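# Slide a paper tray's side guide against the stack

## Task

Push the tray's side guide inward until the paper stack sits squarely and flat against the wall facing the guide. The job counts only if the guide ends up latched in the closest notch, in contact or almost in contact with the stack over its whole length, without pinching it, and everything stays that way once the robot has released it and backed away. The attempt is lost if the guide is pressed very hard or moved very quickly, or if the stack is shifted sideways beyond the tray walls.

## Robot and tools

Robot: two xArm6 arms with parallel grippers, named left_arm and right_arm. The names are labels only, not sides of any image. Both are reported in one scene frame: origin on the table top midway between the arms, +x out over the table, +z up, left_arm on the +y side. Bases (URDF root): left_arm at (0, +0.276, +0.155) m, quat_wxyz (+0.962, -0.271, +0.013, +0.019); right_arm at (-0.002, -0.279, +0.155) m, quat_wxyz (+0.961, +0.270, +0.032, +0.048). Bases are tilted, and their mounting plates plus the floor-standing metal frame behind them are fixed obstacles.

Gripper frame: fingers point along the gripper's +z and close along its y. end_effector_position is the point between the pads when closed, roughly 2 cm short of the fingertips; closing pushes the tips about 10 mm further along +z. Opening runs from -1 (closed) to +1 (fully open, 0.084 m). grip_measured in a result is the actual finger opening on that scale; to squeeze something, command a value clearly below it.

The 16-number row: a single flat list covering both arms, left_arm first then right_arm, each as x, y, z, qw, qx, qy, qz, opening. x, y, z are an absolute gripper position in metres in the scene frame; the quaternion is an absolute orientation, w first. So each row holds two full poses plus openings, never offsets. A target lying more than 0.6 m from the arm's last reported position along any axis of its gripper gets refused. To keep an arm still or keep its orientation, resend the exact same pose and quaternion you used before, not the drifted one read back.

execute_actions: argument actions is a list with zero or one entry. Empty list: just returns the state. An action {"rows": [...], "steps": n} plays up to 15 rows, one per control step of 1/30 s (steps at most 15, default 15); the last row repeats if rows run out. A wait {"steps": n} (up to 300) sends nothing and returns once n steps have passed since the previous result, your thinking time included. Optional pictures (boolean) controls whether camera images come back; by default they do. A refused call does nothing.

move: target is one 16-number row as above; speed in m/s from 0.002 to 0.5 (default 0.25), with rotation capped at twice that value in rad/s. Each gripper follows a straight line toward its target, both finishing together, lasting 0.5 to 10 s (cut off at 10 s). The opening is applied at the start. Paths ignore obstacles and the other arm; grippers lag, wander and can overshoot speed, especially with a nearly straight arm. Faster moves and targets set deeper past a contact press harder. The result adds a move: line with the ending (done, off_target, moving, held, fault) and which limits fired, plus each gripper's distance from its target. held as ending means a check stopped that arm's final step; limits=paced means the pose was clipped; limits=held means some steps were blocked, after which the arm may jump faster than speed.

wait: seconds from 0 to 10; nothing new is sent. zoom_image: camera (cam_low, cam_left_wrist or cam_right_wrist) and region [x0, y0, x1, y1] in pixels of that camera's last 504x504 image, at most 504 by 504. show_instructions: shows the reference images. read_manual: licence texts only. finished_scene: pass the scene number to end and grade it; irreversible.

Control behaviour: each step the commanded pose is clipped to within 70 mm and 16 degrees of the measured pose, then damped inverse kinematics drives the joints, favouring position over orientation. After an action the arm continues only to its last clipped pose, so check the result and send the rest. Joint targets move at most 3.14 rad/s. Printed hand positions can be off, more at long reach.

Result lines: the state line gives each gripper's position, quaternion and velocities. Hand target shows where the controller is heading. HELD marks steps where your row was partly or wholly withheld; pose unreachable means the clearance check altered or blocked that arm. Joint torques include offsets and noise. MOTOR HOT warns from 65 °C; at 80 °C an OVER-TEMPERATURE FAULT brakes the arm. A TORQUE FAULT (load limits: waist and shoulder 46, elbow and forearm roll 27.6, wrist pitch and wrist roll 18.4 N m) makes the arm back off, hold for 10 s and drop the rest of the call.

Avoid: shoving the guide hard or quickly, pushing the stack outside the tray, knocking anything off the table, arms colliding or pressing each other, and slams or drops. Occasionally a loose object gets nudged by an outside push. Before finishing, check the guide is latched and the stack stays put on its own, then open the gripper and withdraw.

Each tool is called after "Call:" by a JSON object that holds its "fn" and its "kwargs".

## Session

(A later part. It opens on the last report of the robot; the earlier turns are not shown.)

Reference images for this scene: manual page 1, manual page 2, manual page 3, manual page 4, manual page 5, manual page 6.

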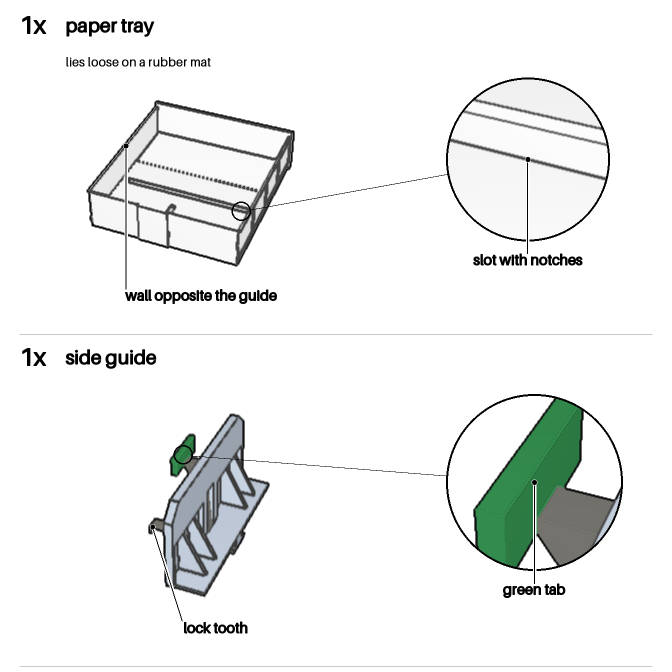

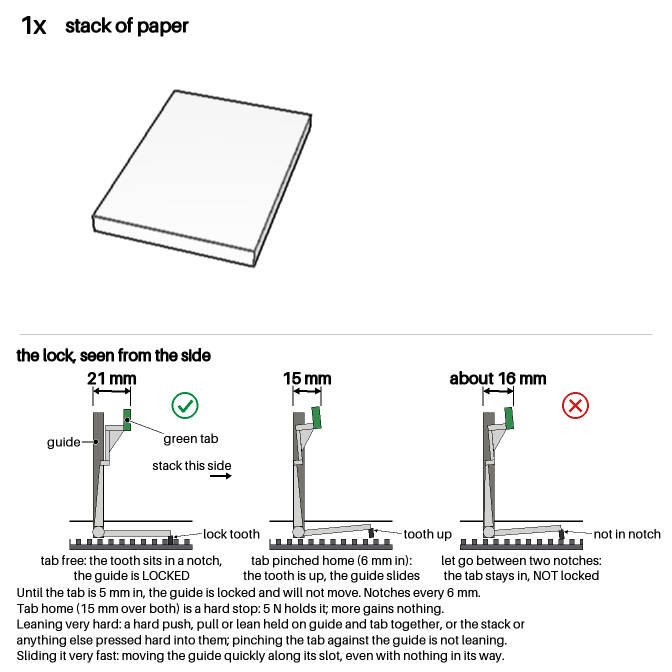

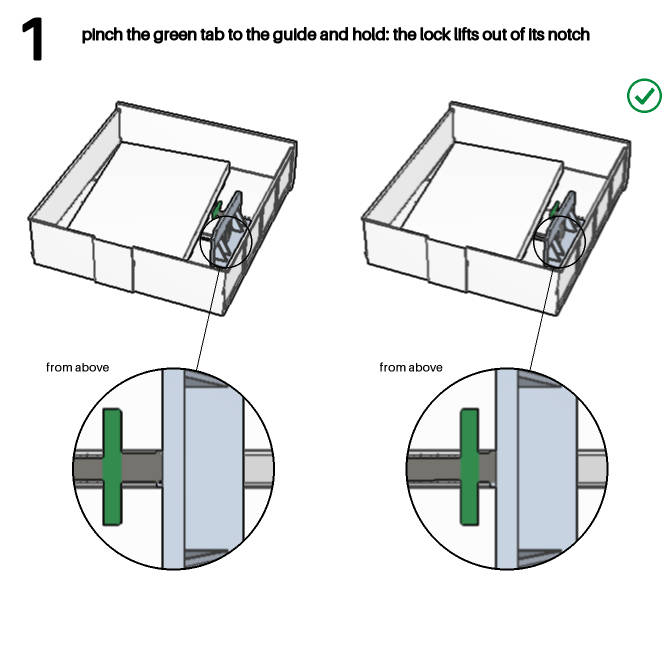

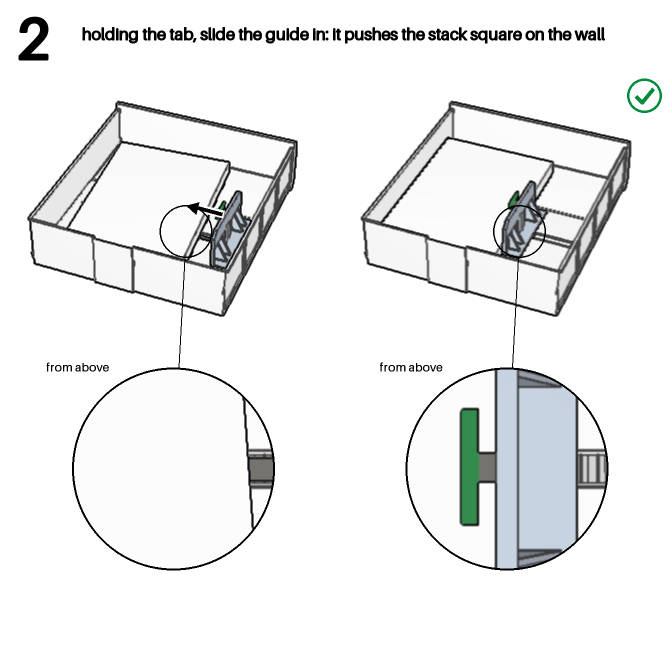

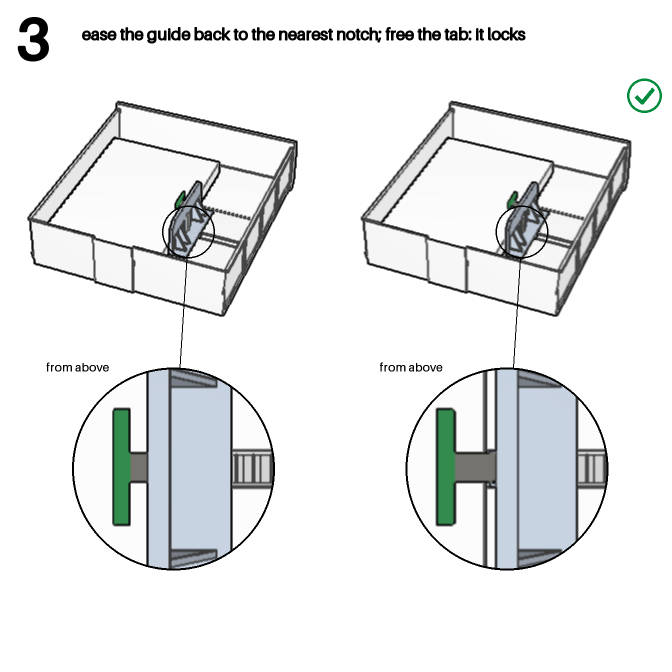

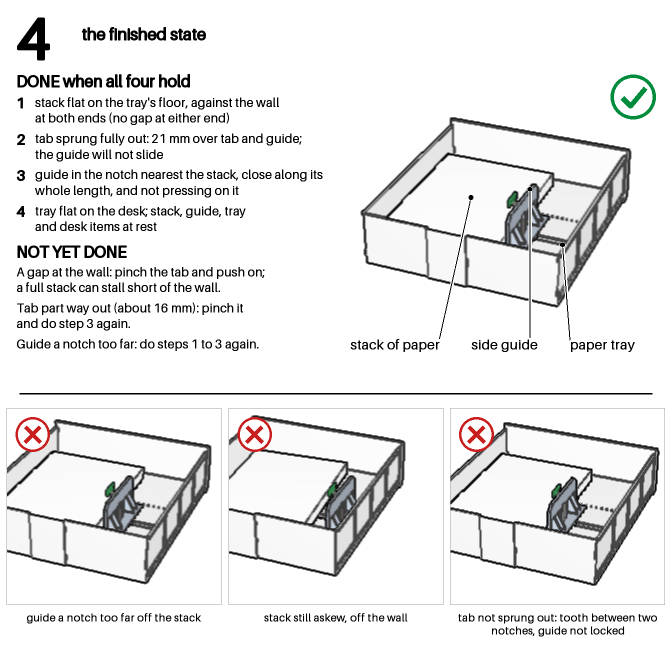

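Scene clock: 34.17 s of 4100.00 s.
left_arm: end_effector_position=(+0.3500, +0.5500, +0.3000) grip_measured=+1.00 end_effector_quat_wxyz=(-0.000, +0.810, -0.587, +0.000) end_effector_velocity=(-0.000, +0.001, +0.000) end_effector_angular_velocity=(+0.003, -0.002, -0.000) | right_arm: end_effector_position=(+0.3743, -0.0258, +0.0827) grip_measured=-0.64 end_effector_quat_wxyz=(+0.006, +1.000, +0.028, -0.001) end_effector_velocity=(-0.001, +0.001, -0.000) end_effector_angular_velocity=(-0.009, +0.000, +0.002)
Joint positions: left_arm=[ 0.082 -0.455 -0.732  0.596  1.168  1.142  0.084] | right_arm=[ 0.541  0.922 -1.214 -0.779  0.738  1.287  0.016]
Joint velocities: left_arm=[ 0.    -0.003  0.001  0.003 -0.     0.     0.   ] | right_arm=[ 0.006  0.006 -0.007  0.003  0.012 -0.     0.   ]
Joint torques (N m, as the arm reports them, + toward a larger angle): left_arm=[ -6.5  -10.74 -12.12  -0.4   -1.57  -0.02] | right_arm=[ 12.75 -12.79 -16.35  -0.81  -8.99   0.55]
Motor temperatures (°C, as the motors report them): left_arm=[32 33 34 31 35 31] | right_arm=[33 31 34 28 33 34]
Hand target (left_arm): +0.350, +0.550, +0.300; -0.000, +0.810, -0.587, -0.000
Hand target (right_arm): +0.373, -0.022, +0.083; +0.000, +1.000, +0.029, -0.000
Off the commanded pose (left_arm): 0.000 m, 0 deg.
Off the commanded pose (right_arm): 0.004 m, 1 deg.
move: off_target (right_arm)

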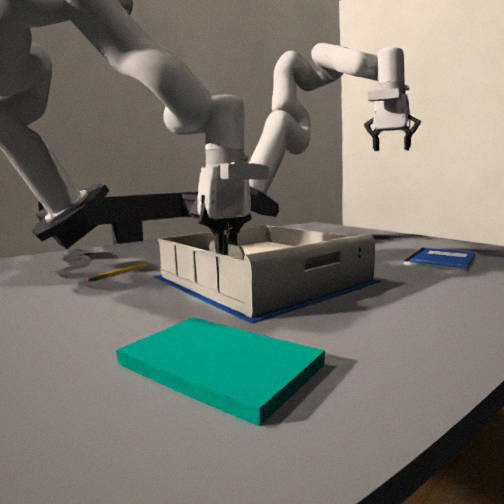

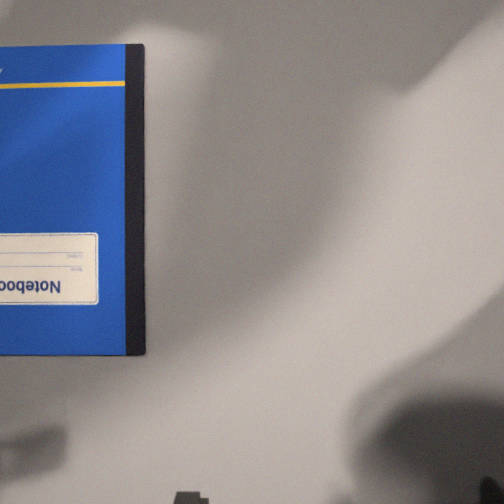

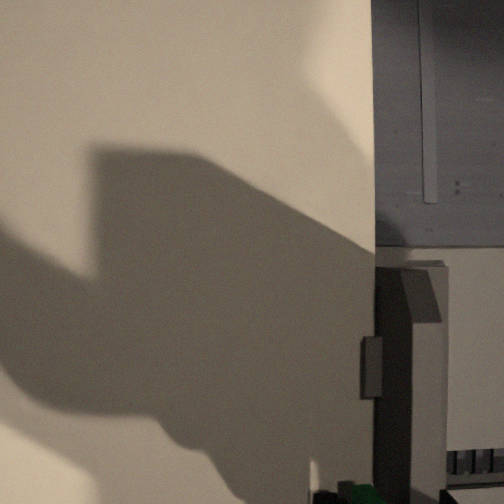

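Stalled at the wall. Ease off, release, inspect.

Call:
{"fn": "move", "kwargs": {"target": [0.35,0.55,0.3,0,0.81,-0.587,0,1,0.374,-0.0285,0.084,0,1,0.029,0,-0.8], "speed": 0.01}}

Call:
{"fn": "move", "kwargs": {"target": [0.35,0.55,0.3,0,0.81,-0.587,0,1,0.374,-0.026,0.084,0,1,0.029,0,0.1], "speed": 0.01}}

Call:
{"fn": "move", "kwargs": {"target": [0.35,0.55,0.3,0,0.81,-0.587,0,1,0.32,0.02,0.33,0,1,0.029,0,0.1]}}

Scene clock: 37.77 s of 4100.00 s.
left_arm: end_effector_position=(+0.3500, +0.5500, +0.3000) grip_measured=+1.00 end_effector_quat_wxyz=(+0.000, +0.810, -0.587, -0.000) end_effector_velocity=(-0.001, -0.001, -0.001) end_effector_angular_velocity=(-0.002, +0.003, -0.002) | right_arm: end_effector_position=(+0.3724, -0.0273, +0.0829) grip_measured=-0.66 end_effector_quat_wxyz=(-0.001, +1.000, +0.030, -0.001) end_effector_velocity=(+0.001, +0.000, +0.003) end_effector_angular_velocity=(+0.003, -0.002, -0.006)
Joint positions: left_arm=[ 0.082 -0.455 -0.732  0.596  1.168  1.142  0.084] | right_arm=[ 0.534  0.91  -1.194 -0.786  0.718  1.286  0.015]
Joint velocities: left_arm=[-0.     0.002  0.001 -0.002  0.001  0.001 -0.   ] | right_arm=[ 0.002 -0.008  0.003  0.004  0.001  0.002 -0.001]
Joint torques (N m, as the arm reports them, + toward a larger angle): left_arm=[ -6.68 -10.75 -12.23  -0.35  -1.54   0.05] | right_arm=[ 13.66 -26.36  -6.86   0.38  -0.79   0.42]
Motor temperatures (°C, as the motors report them): left_arm=[32 33 34 31 35 31] | right_arm=[33 31 34 28 33 34]
Hand target (left_arm): +0.350, +0.550, +0.300; -0.000, +0.810, -0.587, -0.000
Hand target (right_arm): +0.374, -0.029, +0.084; +0.000, +1.000, +0.029, +0.000
Off the commanded pose (left_arm): 0.000 m, 0 deg.
Off the commanded pose (right_arm): 0.002 m, 0 deg.
move: done

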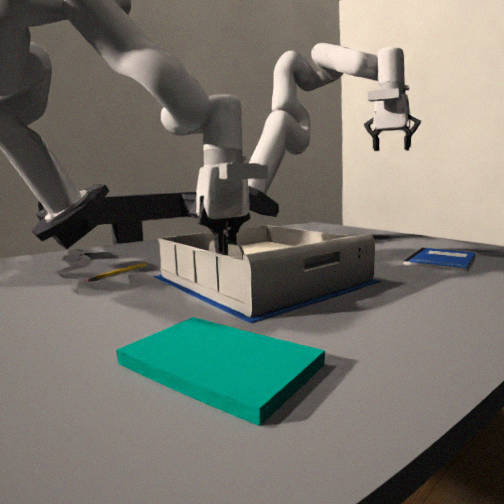

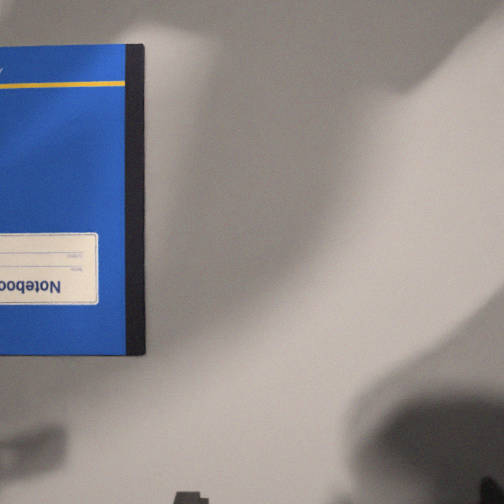

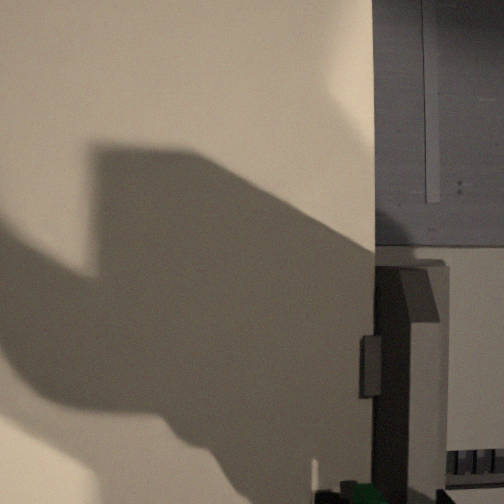

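Scene clock: 38.47 s of 4100.00 s.
left_arm: end_effector_position=(+0.3500, +0.5500, +0.3000) grip_measured=+1.00 end_effector_quat_wxyz=(-0.000, +0.810, -0.587, +0.000) end_effector_velocity=(-0.000, +0.001, +0.000) end_effector_angular_velocity=(-0.000, +0.000, +0.002) | right_arm: end_effector_position=(+0.3739, -0.0260, +0.0839) grip_measured=+0.09 end_effector_quat_wxyz=(-0.000, +1.000, +0.029, -0.000) end_effector_velocity=(+0.001, +0.000, +0.000) end_effector_angular_velocity=(-0.001, -0.000, -0.002)
Joint positions: left_arm=[ 0.082 -0.455 -0.732  0.596  1.168  1.142  0.084] | right_arm=[ 0.537  0.912 -1.201 -0.783  0.723  1.286  0.048]
Joint velocities: left_arm=[ 0.002 -0.001  0.    -0.     0.    -0.    -0.   ] | right_arm=[-0.     0.001 -0.003  0.001  0.003 -0.001  0.   ]
Joint torques (N m, as the arm reports them, + toward a larger angle): left_arm=[ -6.69 -10.67 -12.15  -0.27  -1.61   0.04] | right_arm=[  9.83 -28.37 -11.26  -0.8   -0.49   0.6 ]
Motor temperatures (°C, as the motors report them): left_arm=[32 33 34 31 35 31] | right_arm=[33 31 34 28 33 34]
Hand target (left_arm): +0.350, +0.550, +0.300; +0.000, +0.810, -0.587, +0.000
Hand target (right_arm): +0.374, -0.026, +0.084; -0.000, +1.000, +0.029, -0.000
Off the commanded pose (left_arm): 0.000 m, 0 deg.
Off the commanded pose (right_arm): 0.000 m, 0 deg.
move: done

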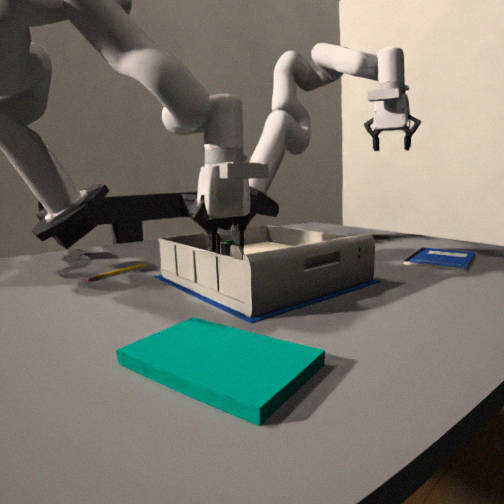

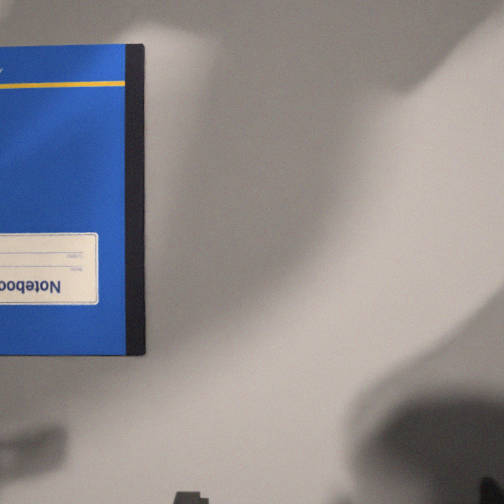

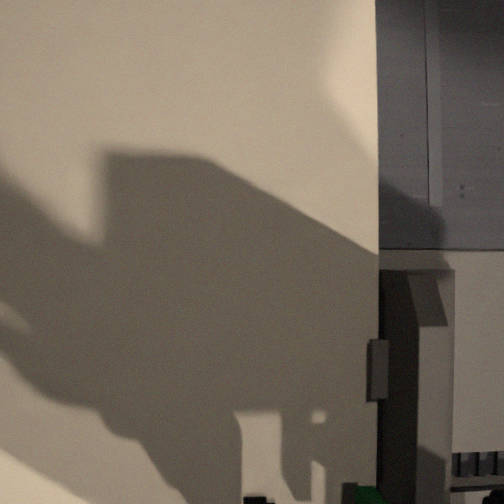

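Scene clock: 40.10 s of 4100.00 s.
left_arm: end_effector_position=(+0.3500, +0.5500, +0.3000) grip_measured=+1.00 end_effector_quat_wxyz=(+0.000, +0.810, -0.587, -0.000) end_effector_velocity=(-0.000, +0.000, +0.000) end_effector_angular_velocity=(-0.001, -0.000, +0.002) | right_arm: end_effector_position=(+0.3193, +0.0196, +0.3295) grip_measured=+0.09 end_effector_quat_wxyz=(+0.000, +1.000, +0.029, -0.000) end_effector_velocity=(+0.001, +0.001, +0.004) end_effector_angular_velocity=(+0.005, -0.003, -0.001)
Joint positions: left_arm=[ 0.082 -0.455 -0.732  0.596  1.168  1.142  0.084] | right_arm=[ 0.914  0.609 -1.359 -0.38   1.205  1.175  0.048]
Joint velocities: left_arm=[ 0.    -0.001 -0.001 -0.002  0.001 -0.001  0.   ] | right_arm=[ 0.003 -0.002 -0.008  0.002  0.005 -0.    -0.   ]
Joint torques (N m, as the arm reports them, + toward a larger angle): left_arm=[ -6.6  -10.54 -12.17  -0.27  -1.63  -0.03] | right_arm=[  7.79 -25.87 -16.15  -0.82  -0.7    0.3 ]
Motor temperatures (°C, as the motors report them): left_arm=[32 33 34 31 35 31] | right_arm=[33 31 34 28 33 34]
Hand target (left_arm): +0.350, +0.550, +0.300; -0.000, +0.810, -0.587, +0.000
Hand target (right_arm): +0.319, +0.020, +0.330; -0.000, +1.000, +0.029, -0.000
Off the commanded pose (left_arm): 0.000 m, 0 deg.
Off the commanded pose (right_arm): 0.001 m, 0 deg.
move: done

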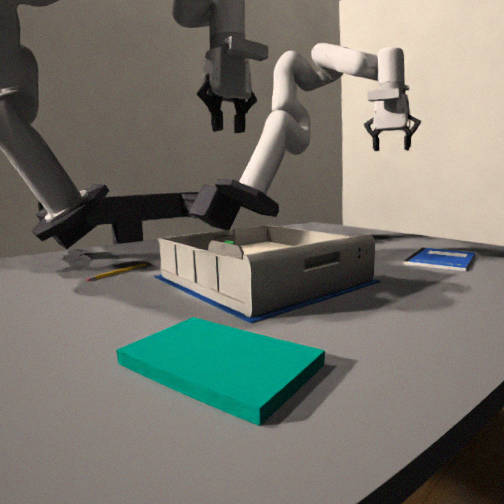

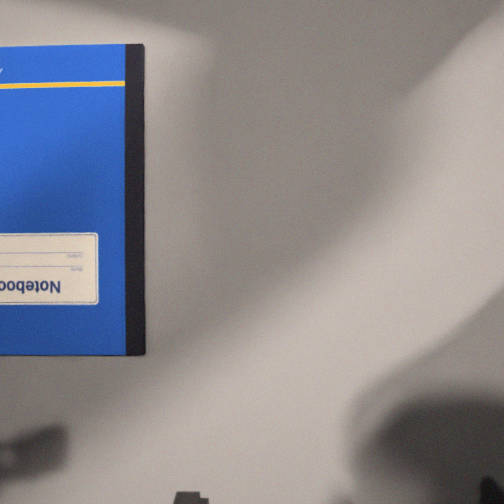

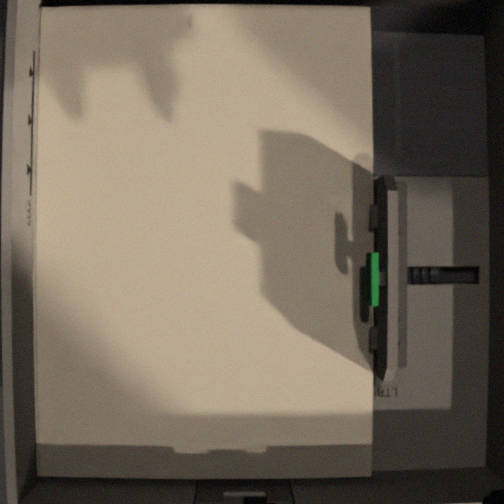

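Tab state unclear; zoom.

Call:
{"fn": "zoom_image", "kwargs": {"camera": "cam_right_wrist", "region": [330,170,470,390]}}

Region (330, 170, 470, 390) of cam_right_wrist's 504x504 image, scaled by 2.291, with more detail than that image has; it fills the left 321 columns of this view, and the rest is white.

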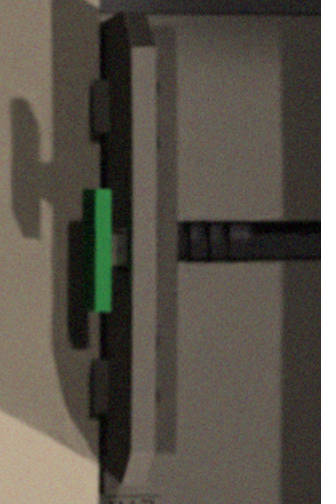

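Call:
{"fn": "move", "kwargs": {"target": [0.35,0.55,0.3,0,0.81,-0.587,0,1,0.374,-0.027,0.13,0,1,0.029,0,0.1]}}

Call:
{"fn": "move", "kwargs": {"target": [0.35,0.55,0.3,0,0.81,-0.587,0,1,0.374,-0.027,0.087,0,1,0.029,0,0.1], "speed": 0.08}}

Call:
{"fn": "move", "kwargs": {"target": [0.35,0.55,0.3,0,0.81,-0.587,0,1,0.374,-0.0275,0.087,0,1,0.029,0,-0.8]}}

Call:
{"fn": "move", "kwargs": {"target": [0.35,0.55,0.3,0,0.81,-0.587,0,1,0.374,-0.032,0.087,0,1,0.029,0,-0.8], "speed": 0.01}}

Call:
{"fn": "move", "kwargs": {"target": [0.35,0.55,0.3,0,0.81,-0.587,0,1,0.374,-0.032,0.087,0,1,0.029,0,-0.3]}}

Scene clock: 52.80 s of 4100.00 s.
left_arm: end_effector_position=(+0.3500, +0.5500, +0.3000) grip_measured=+1.00 end_effector_quat_wxyz=(+0.000, +0.810, -0.587, -0.000) end_effector_velocity=(+0.000, -0.001, -0.000) end_effector_angular_velocity=(+0.001, +0.001, -0.002) | right_arm: end_effector_position=(+0.3746, -0.0266, +0.1305) grip_measured=+0.09 end_effector_quat_wxyz=(-0.000, +1.000, +0.029, +0.000) end_effector_velocity=(+0.001, -0.001, -0.003) end_effector_angular_velocity=(-0.001, +0.001, -0.003)
Joint positions: left_arm=[ 0.082 -0.455 -0.732  0.596  1.168  1.142  0.084] | right_arm=[ 0.592  0.813 -1.18  -0.69   0.792  1.23   0.048]
Joint velocities: left_arm=[-0.002  0.002 -0.001  0.001  0.001 -0.     0.   ] | right_arm=[-0.006  0.004 -0.002 -0.004 -0.002  0.002  0.   ]
Joint torques (N m, as the arm reports them, + toward a larger angle): left_arm=[ -6.54 -10.59 -12.23  -0.36  -1.51   0.03] | right_arm=[  9.81 -28.26 -12.68  -0.8   -0.55   0.35]
Motor temperatures (°C, as the motors report them): left_arm=[32 33 34 31 35 31] | right_arm=[33 31 34 28 33 34]
Hand target (left_arm): +0.350, +0.550, +0.300; -0.000, +0.810, -0.587, +0.000
Hand target (right_arm): +0.375, -0.027, +0.130; +0.000, +1.000, +0.029, +0.000
Off the commanded pose (left_arm): 0.000 m, 0 deg.
Off the commanded pose (right_arm): 0.001 m, 0 deg.
After step 90, 8.23 s passed at rest.
move: done

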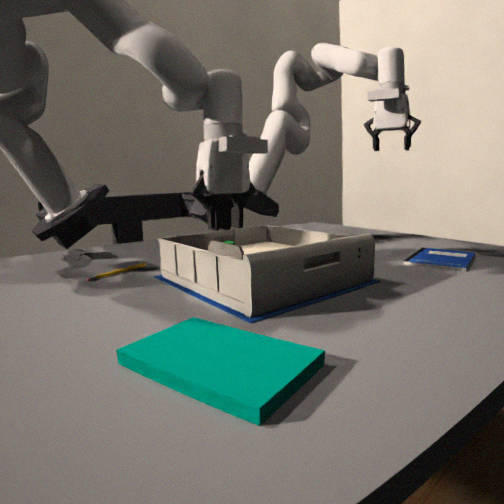

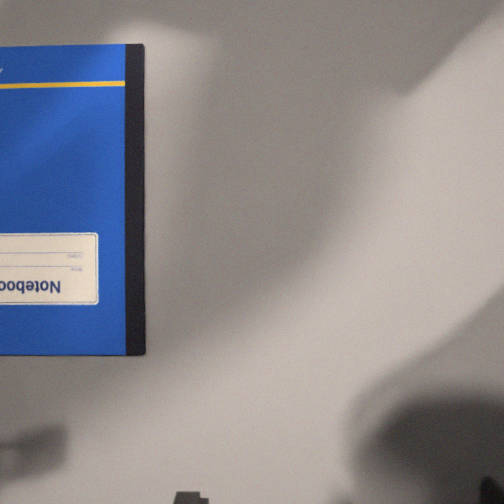

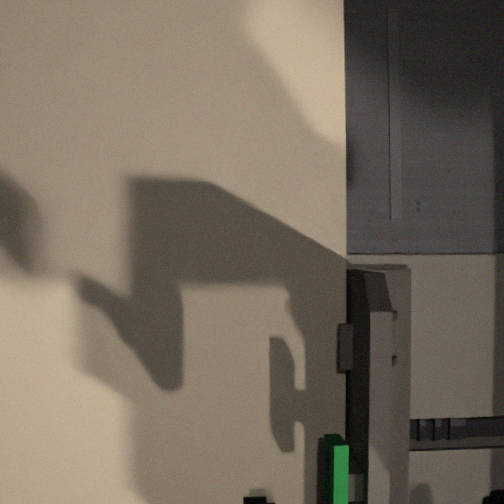

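Scene clock: 53.77 s of 4100.00 s.
left_arm: end_effector_position=(+0.3500, +0.5500, +0.3000) grip_measured=+1.00 end_effector_quat_wxyz=(-0.000, +0.810, -0.587, +0.000) end_effector_velocity=(+0.000, +0.001, +0.000) end_effector_angular_velocity=(+0.001, +0.001, +0.000) | right_arm: end_effector_position=(+0.3743, -0.0269, +0.0874) grip_measured=+0.09 end_effector_quat_wxyz=(-0.000, +1.000, +0.029, +0.000) end_effector_velocity=(-0.000, +0.000, -0.002) end_effector_angular_velocity=(-0.001, -0.001, +0.001)
Joint positions: left_arm=[ 0.082 -0.455 -0.732  0.596  1.168  1.142  0.084] | right_arm=[ 0.539  0.903 -1.197 -0.777  0.726  1.282  0.048]
Joint velocities: left_arm=[ 0.001  0.001 -0.002  0.001  0.001  0.    -0.   ] | right_arm=[-0.002  0.006 -0.002 -0.006 -0.003  0.003 -0.   ]
Joint torques (N m, as the arm reports them, + toward a larger angle): left_arm=[ -6.66 -10.7  -12.03  -0.36  -1.68   0.03] | right_arm=[ 10.46 -28.55 -11.05  -0.8   -0.63   0.35]
Motor temperatures (°C, as the motors report them): left_arm=[32 33 34 31 35 31] | right_arm=[33 31 34 28 33 34]
Hand target (left_arm): +0.350, +0.550, +0.300; +0.000, +0.810, -0.587, +0.000
Hand target (right_arm): +0.374, -0.027, +0.087; +0.000, +1.000, +0.029, +0.000
Off the commanded pose (left_arm): 0.000 m, 0 deg.
Off the commanded pose (right_arm): 0.001 m, 0 deg.
move: done

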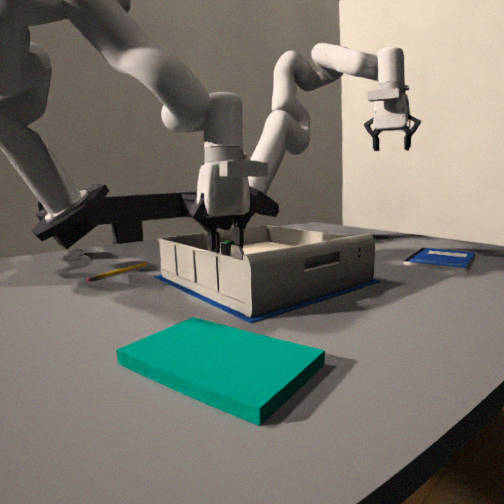

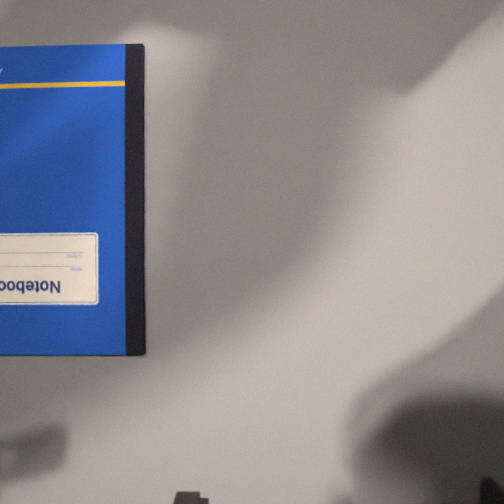

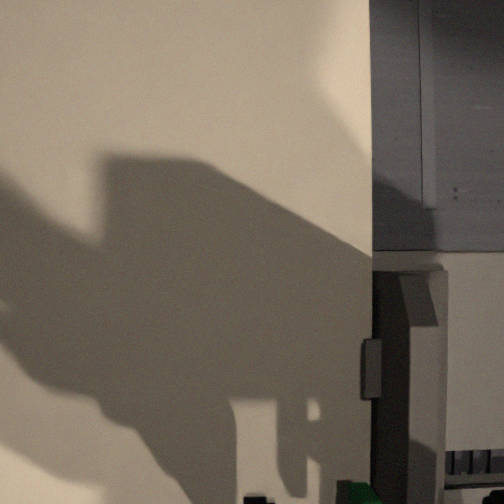

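Scene clock: 54.47 s of 4100.00 s.
left_arm: end_effector_position=(+0.3500, +0.5500, +0.3000) grip_measured=+1.00 end_effector_quat_wxyz=(+0.000, +0.810, -0.587, -0.000) end_effector_velocity=(+0.001, +0.000, +0.000) end_effector_angular_velocity=(-0.002, -0.002, +0.003) | right_arm: end_effector_position=(+0.3742, -0.0272, +0.0873) grip_measured=-0.66 end_effector_quat_wxyz=(-0.000, +1.000, +0.029, +0.000) end_effector_velocity=(-0.000, -0.000, -0.000) end_effector_angular_velocity=(+0.000, +0.001, -0.001)
Joint positions: left_arm=[ 0.082 -0.455 -0.732  0.596  1.168  1.142  0.084] | right_arm=[ 0.539  0.902 -1.195 -0.779  0.725  1.282  0.015]
Joint velocities: left_arm=[ 0.001 -0.    -0.001 -0.002 -0.002 -0.001 -0.   ] | right_arm=[-0.001 -0.     0.001  0.001 -0.     0.    -0.   ]
Joint torques (N m, as the arm reports them, + toward a larger angle): left_arm=[ -6.56 -10.69 -12.12  -0.3   -1.54   0.06] | right_arm=[  9.37 -27.18 -11.09  -0.42  -0.73   0.3 ]
Motor temperatures (°C, as the motors report them): left_arm=[32 33 34 31 35 31] | right_arm=[33 31 34 28 33 34]
Hand target (left_arm): +0.350, +0.550, +0.300; -0.000, +0.810, -0.587, -0.000
Hand target (right_arm): +0.374, -0.028, +0.087; +0.000, +1.000, +0.029, -0.000
Off the commanded pose (left_arm): 0.000 m, 0 deg.
Off the commanded pose (right_arm): 0.000 m, 0 deg.
move: done

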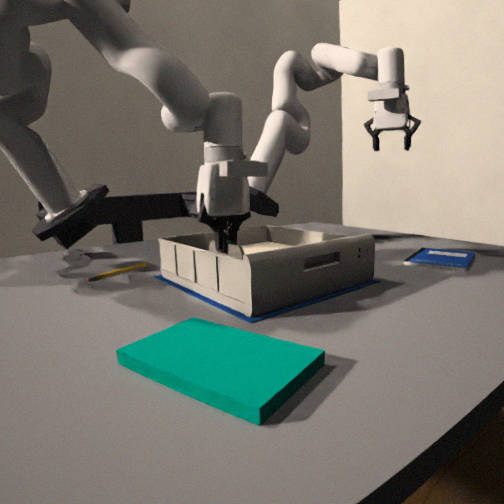

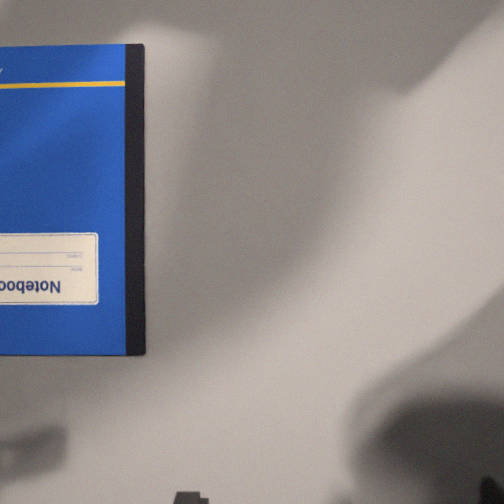

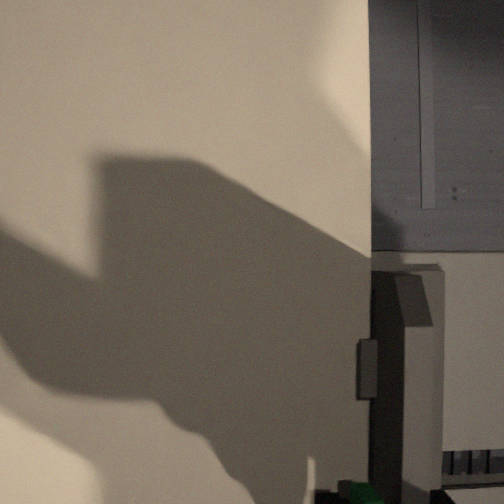

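Scene clock: 55.17 s of 4100.00 s.
left_arm: end_effector_position=(+0.3500, +0.5500, +0.3000) grip_measured=+1.00 end_effector_quat_wxyz=(-0.000, +0.810, -0.587, +0.000) end_effector_velocity=(-0.001, -0.001, -0.001) end_effector_angular_velocity=(-0.001, +0.003, -0.001) | right_arm: end_effector_position=(+0.3743, -0.0317, +0.0872) grip_measured=-0.66 end_effector_quat_wxyz=(-0.000, +1.000, +0.029, +0.000) end_effector_velocity=(+0.001, -0.002, +0.001) end_effector_angular_velocity=(+0.001, -0.001, -0.001)
Joint positions: left_arm=[ 0.082 -0.455 -0.732  0.596  1.168  1.142  0.084] | right_arm=[ 0.531  0.891 -1.182 -0.786  0.722  1.283  0.015]
Joint velocities: left_arm=[-0.    -0.     0.002 -0.001  0.001 -0.    -0.   ] | right_arm=[-0.003 -0.006  0.005 -0.003 -0.001  0.    -0.   ]
Joint torques (N m, as the arm reports them, + toward a larger angle): left_arm=[ -6.65 -10.68 -12.18  -0.4   -1.62  -0.01] | right_arm=[  9.62 -26.35  -9.77  -0.62   0.15   0.56]
Motor temperatures (°C, as the motors report them): left_arm=[32 33 34 31 35 31] | right_arm=[33 31 34 28 33 34]
Hand target (left_arm): +0.350, +0.550, +0.300; +0.000, +0.810, -0.587, +0.000
Hand target (right_arm): +0.374, -0.032, +0.087; +0.000, +1.000, +0.029, +0.000
Off the commanded pose (left_arm): 0.000 m, 0 deg.
Off the commanded pose (right_arm): 0.000 m, 0 deg.
move: done

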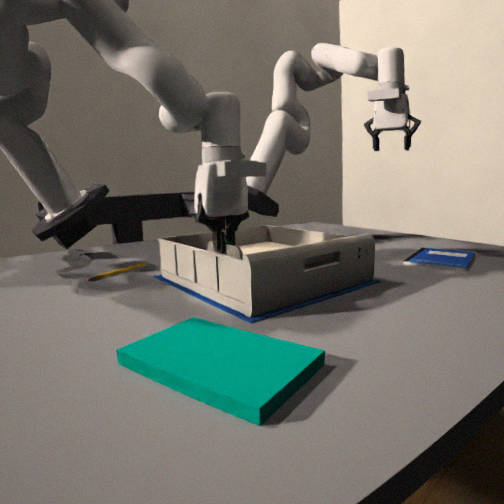

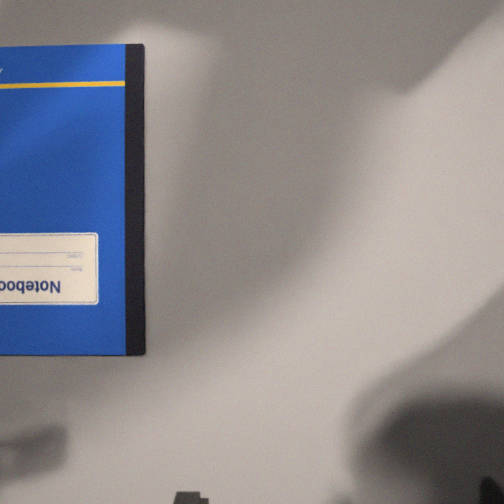

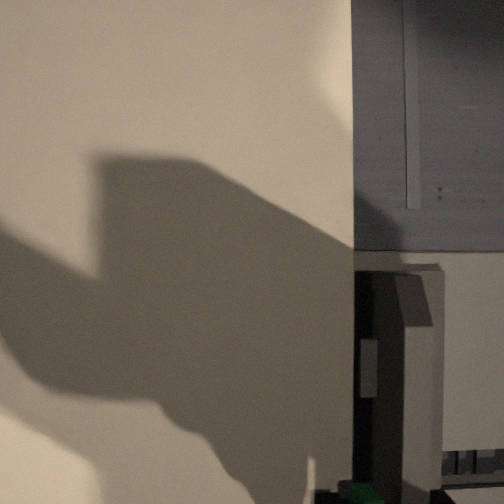

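Scene clock: 55.87 s of 4100.00 s.
left_arm: end_effector_position=(+0.3500, +0.5500, +0.3000) grip_measured=+1.00 end_effector_quat_wxyz=(-0.000, +0.810, -0.587, +0.000) end_effector_velocity=(-0.000, -0.000, +0.000) end_effector_angular_velocity=(-0.002, +0.000, +0.000) | right_arm: end_effector_position=(+0.3740, -0.0320, +0.0870) grip_measured=-0.32 end_effector_quat_wxyz=(+0.000, +1.000, +0.029, -0.000) end_effector_velocity=(+0.000, -0.000, -0.000) end_effector_angular_velocity=(+0.000, +0.000, -0.001)
Joint positions: left_arm=[ 0.082 -0.455 -0.732  0.596  1.168  1.142  0.084] | right_arm=[ 0.531  0.891 -1.181 -0.786  0.722  1.283  0.03 ]
Joint velocities: left_arm=[ 0.    -0.001  0.    -0.002  0.001  0.001 -0.   ] | right_arm=[-0. -0. -0.  0. -0.  0.  0.]
Joint torques (N m, as the arm reports them, + toward a larger angle): left_arm=[ -6.7  -10.57 -12.05  -0.45  -1.56  -0.03] | right_arm=[ 10.48 -28.58 -11.39  -0.91  -0.85   0.36]
Motor temperatures (°C, as the motors report them): left_arm=[32 33 34 31 35 31] | right_arm=[33 31 34 28 33 34]
Hand target (left_arm): +0.350, +0.550, +0.300; -0.000, +0.810, -0.587, -0.000
Hand target (right_arm): +0.374, -0.032, +0.087; -0.000, +1.000, +0.029, -0.000
Off the commanded pose (left_arm): 0.000 m, 0 deg.
Off the commanded pose (right_arm): 0.000 m, 0 deg.
move: done

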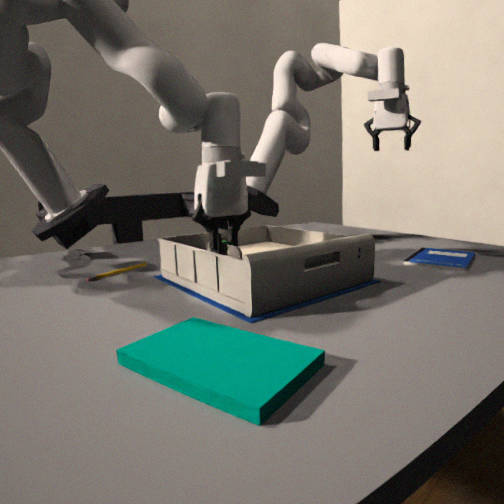

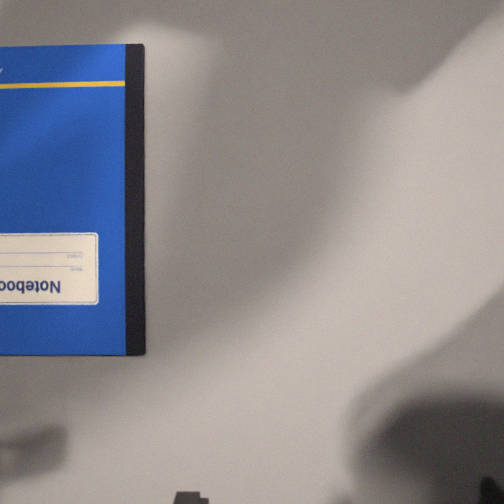

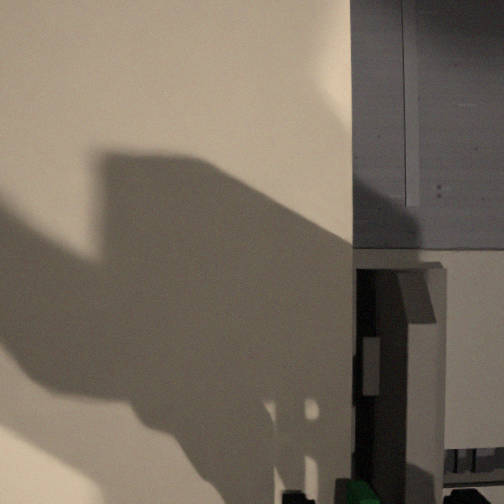

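Call:
{"fn": "move", "kwargs": {"target": [0.35,0.55,0.3,0,0.81,-0.587,0,1,0.374,-0.0225,0.087,0,1,0.029,0,-0.3], "speed": 0.008}}

Scene clock: 60.60 s of 4100.00 s.
left_arm: end_effector_position=(+0.3500, +0.5500, +0.3000) grip_measured=+1.00 end_effector_quat_wxyz=(-0.000, +0.810, -0.587, +0.000) end_effector_velocity=(-0.000, +0.000, -0.000) end_effector_angular_velocity=(-0.001, +0.001, +0.001) | right_arm: end_effector_position=(+0.3740, -0.0224, +0.0870) grip_measured=-0.32 end_effector_quat_wxyz=(-0.000, +1.000, +0.029, +0.000) end_effector_velocity=(+0.000, +0.000, -0.001) end_effector_angular_velocity=(-0.003, +0.001, -0.001)
Joint positions: left_arm=[ 0.082 -0.455 -0.732  0.596  1.168  1.142  0.084] | right_arm=[ 0.546  0.914 -1.21  -0.771  0.729  1.282  0.03 ]
Joint velocities: left_arm=[ 0.001 -0.     0.    -0.001  0.001  0.001  0.   ] | right_arm=[-0.     0.004 -0.005  0.001  0.003 -0.001 -0.   ]
Joint torques (N m, as the arm reports them, + toward a larger angle): left_arm=[ -6.48 -10.62 -12.15  -0.37  -1.59  -0.09] | right_arm=[ 10.31 -29.06 -11.33  -0.83  -0.72   0.52]
Motor temperatures (°C, as the motors report them): left_arm=[32 33 34 31 35 31] | right_arm=[33 31 34 28 33 34]
Hand target (left_arm): +0.350, +0.550, +0.300; +0.000, +0.810, -0.587, -0.000
Hand target (right_arm): +0.374, -0.022, +0.087; -0.000, +1.000, +0.029, -0.000
Off the commanded pose (left_arm): 0.000 m, 0 deg.
Off the commanded pose (right_arm): 0.000 m, 0 deg.
After step 90, 0.33 s passed at rest.
move: done

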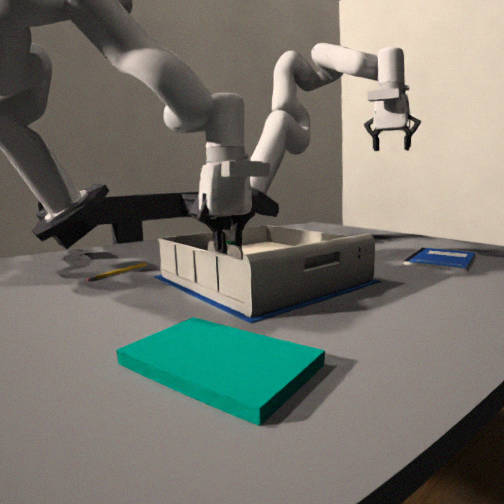

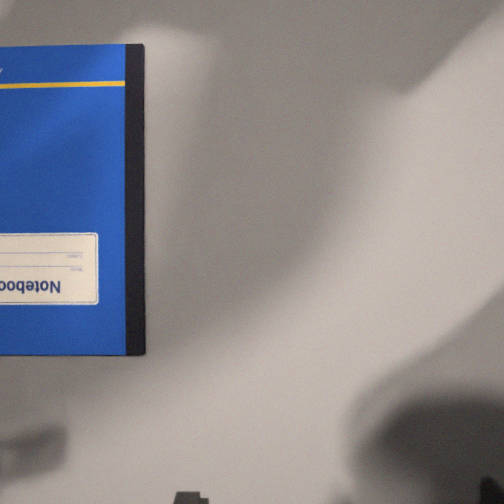

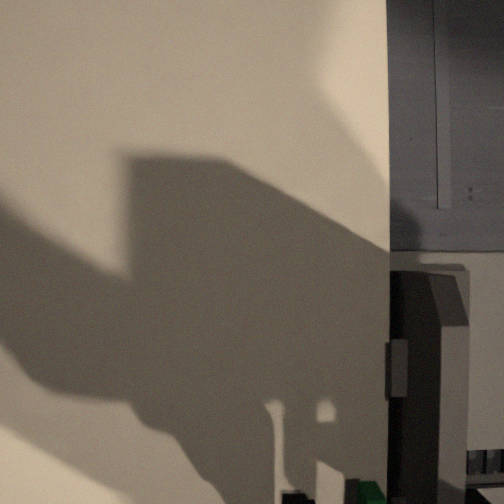

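Call:
{"fn": "move", "kwargs": {"target": [0.35,0.55,0.3,0,0.81,-0.587,0,1,0.374,-0.0205,0.087,0,1,0.029,0,-0.3], "speed": 0.008}}

Scene clock: 65.23 s of 4100.00 s.
left_arm: end_effector_position=(+0.3500, +0.5500, +0.3000) grip_measured=+1.00 end_effector_quat_wxyz=(+0.000, +0.810, -0.587, +0.000) end_effector_velocity=(+0.000, +0.000, +0.001) end_effector_angular_velocity=(+0.000, -0.001, +0.000) | right_arm: end_effector_position=(+0.3740, -0.0214, +0.0869) grip_measured=-0.31 end_effector_quat_wxyz=(+0.001, +1.000, +0.029, -0.000) end_effector_velocity=(-0.000, +0.001, -0.000) end_effector_angular_velocity=(+0.001, -0.000, +0.001)
Joint positions: left_arm=[ 0.082 -0.455 -0.732  0.596  1.168  1.142  0.084] | right_arm=[ 0.549  0.918 -1.216 -0.767  0.733  1.281  0.031]
Joint velocities: left_arm=[-0.001 -0.002 -0.     0.     0.    -0.    -0.   ] | right_arm=[ 0.002  0.003 -0.002  0.001 -0.001 -0.     0.   ]
Joint torques (N m, as the arm reports them, + toward a larger angle): left_arm=[ -6.46 -10.78 -12.12  -0.42  -1.6   -0.1 ] | right_arm=[ 11.89 -23.99 -13.11  -0.55  -3.6    0.44]
Motor temperatures (°C, as the motors report them): left_arm=[32 33 34 31 35 31] | right_arm=[33 31 34 28 33 34]
Hand target (left_arm): +0.350, +0.550, +0.300; -0.000, +0.810, -0.587, -0.000
Hand target (right_arm): +0.374, -0.021, +0.087; -0.000, +1.000, +0.029, -0.000
Off the commanded pose (left_arm): 0.000 m, 0 deg.
Off the commanded pose (right_arm): 0.001 m, 0 deg.
After step 90, 0.93 s passed at rest.
move: done

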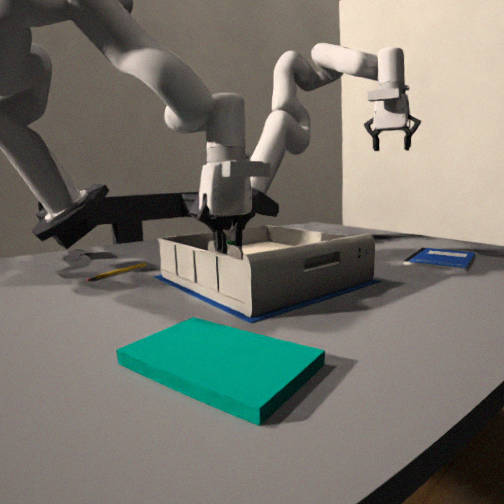

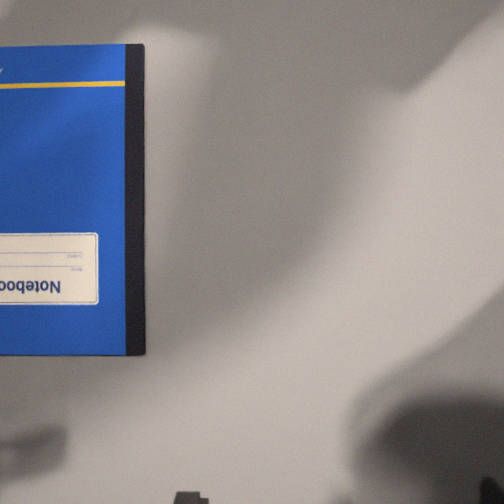

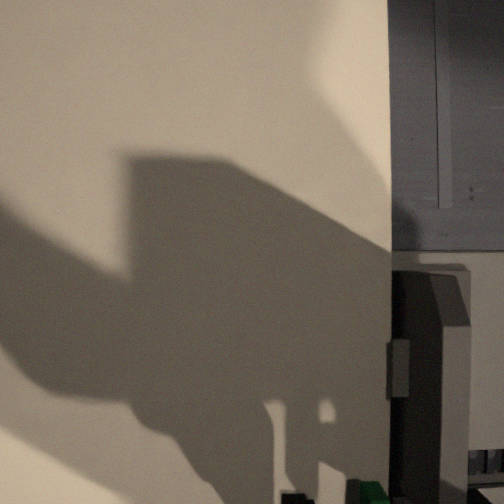

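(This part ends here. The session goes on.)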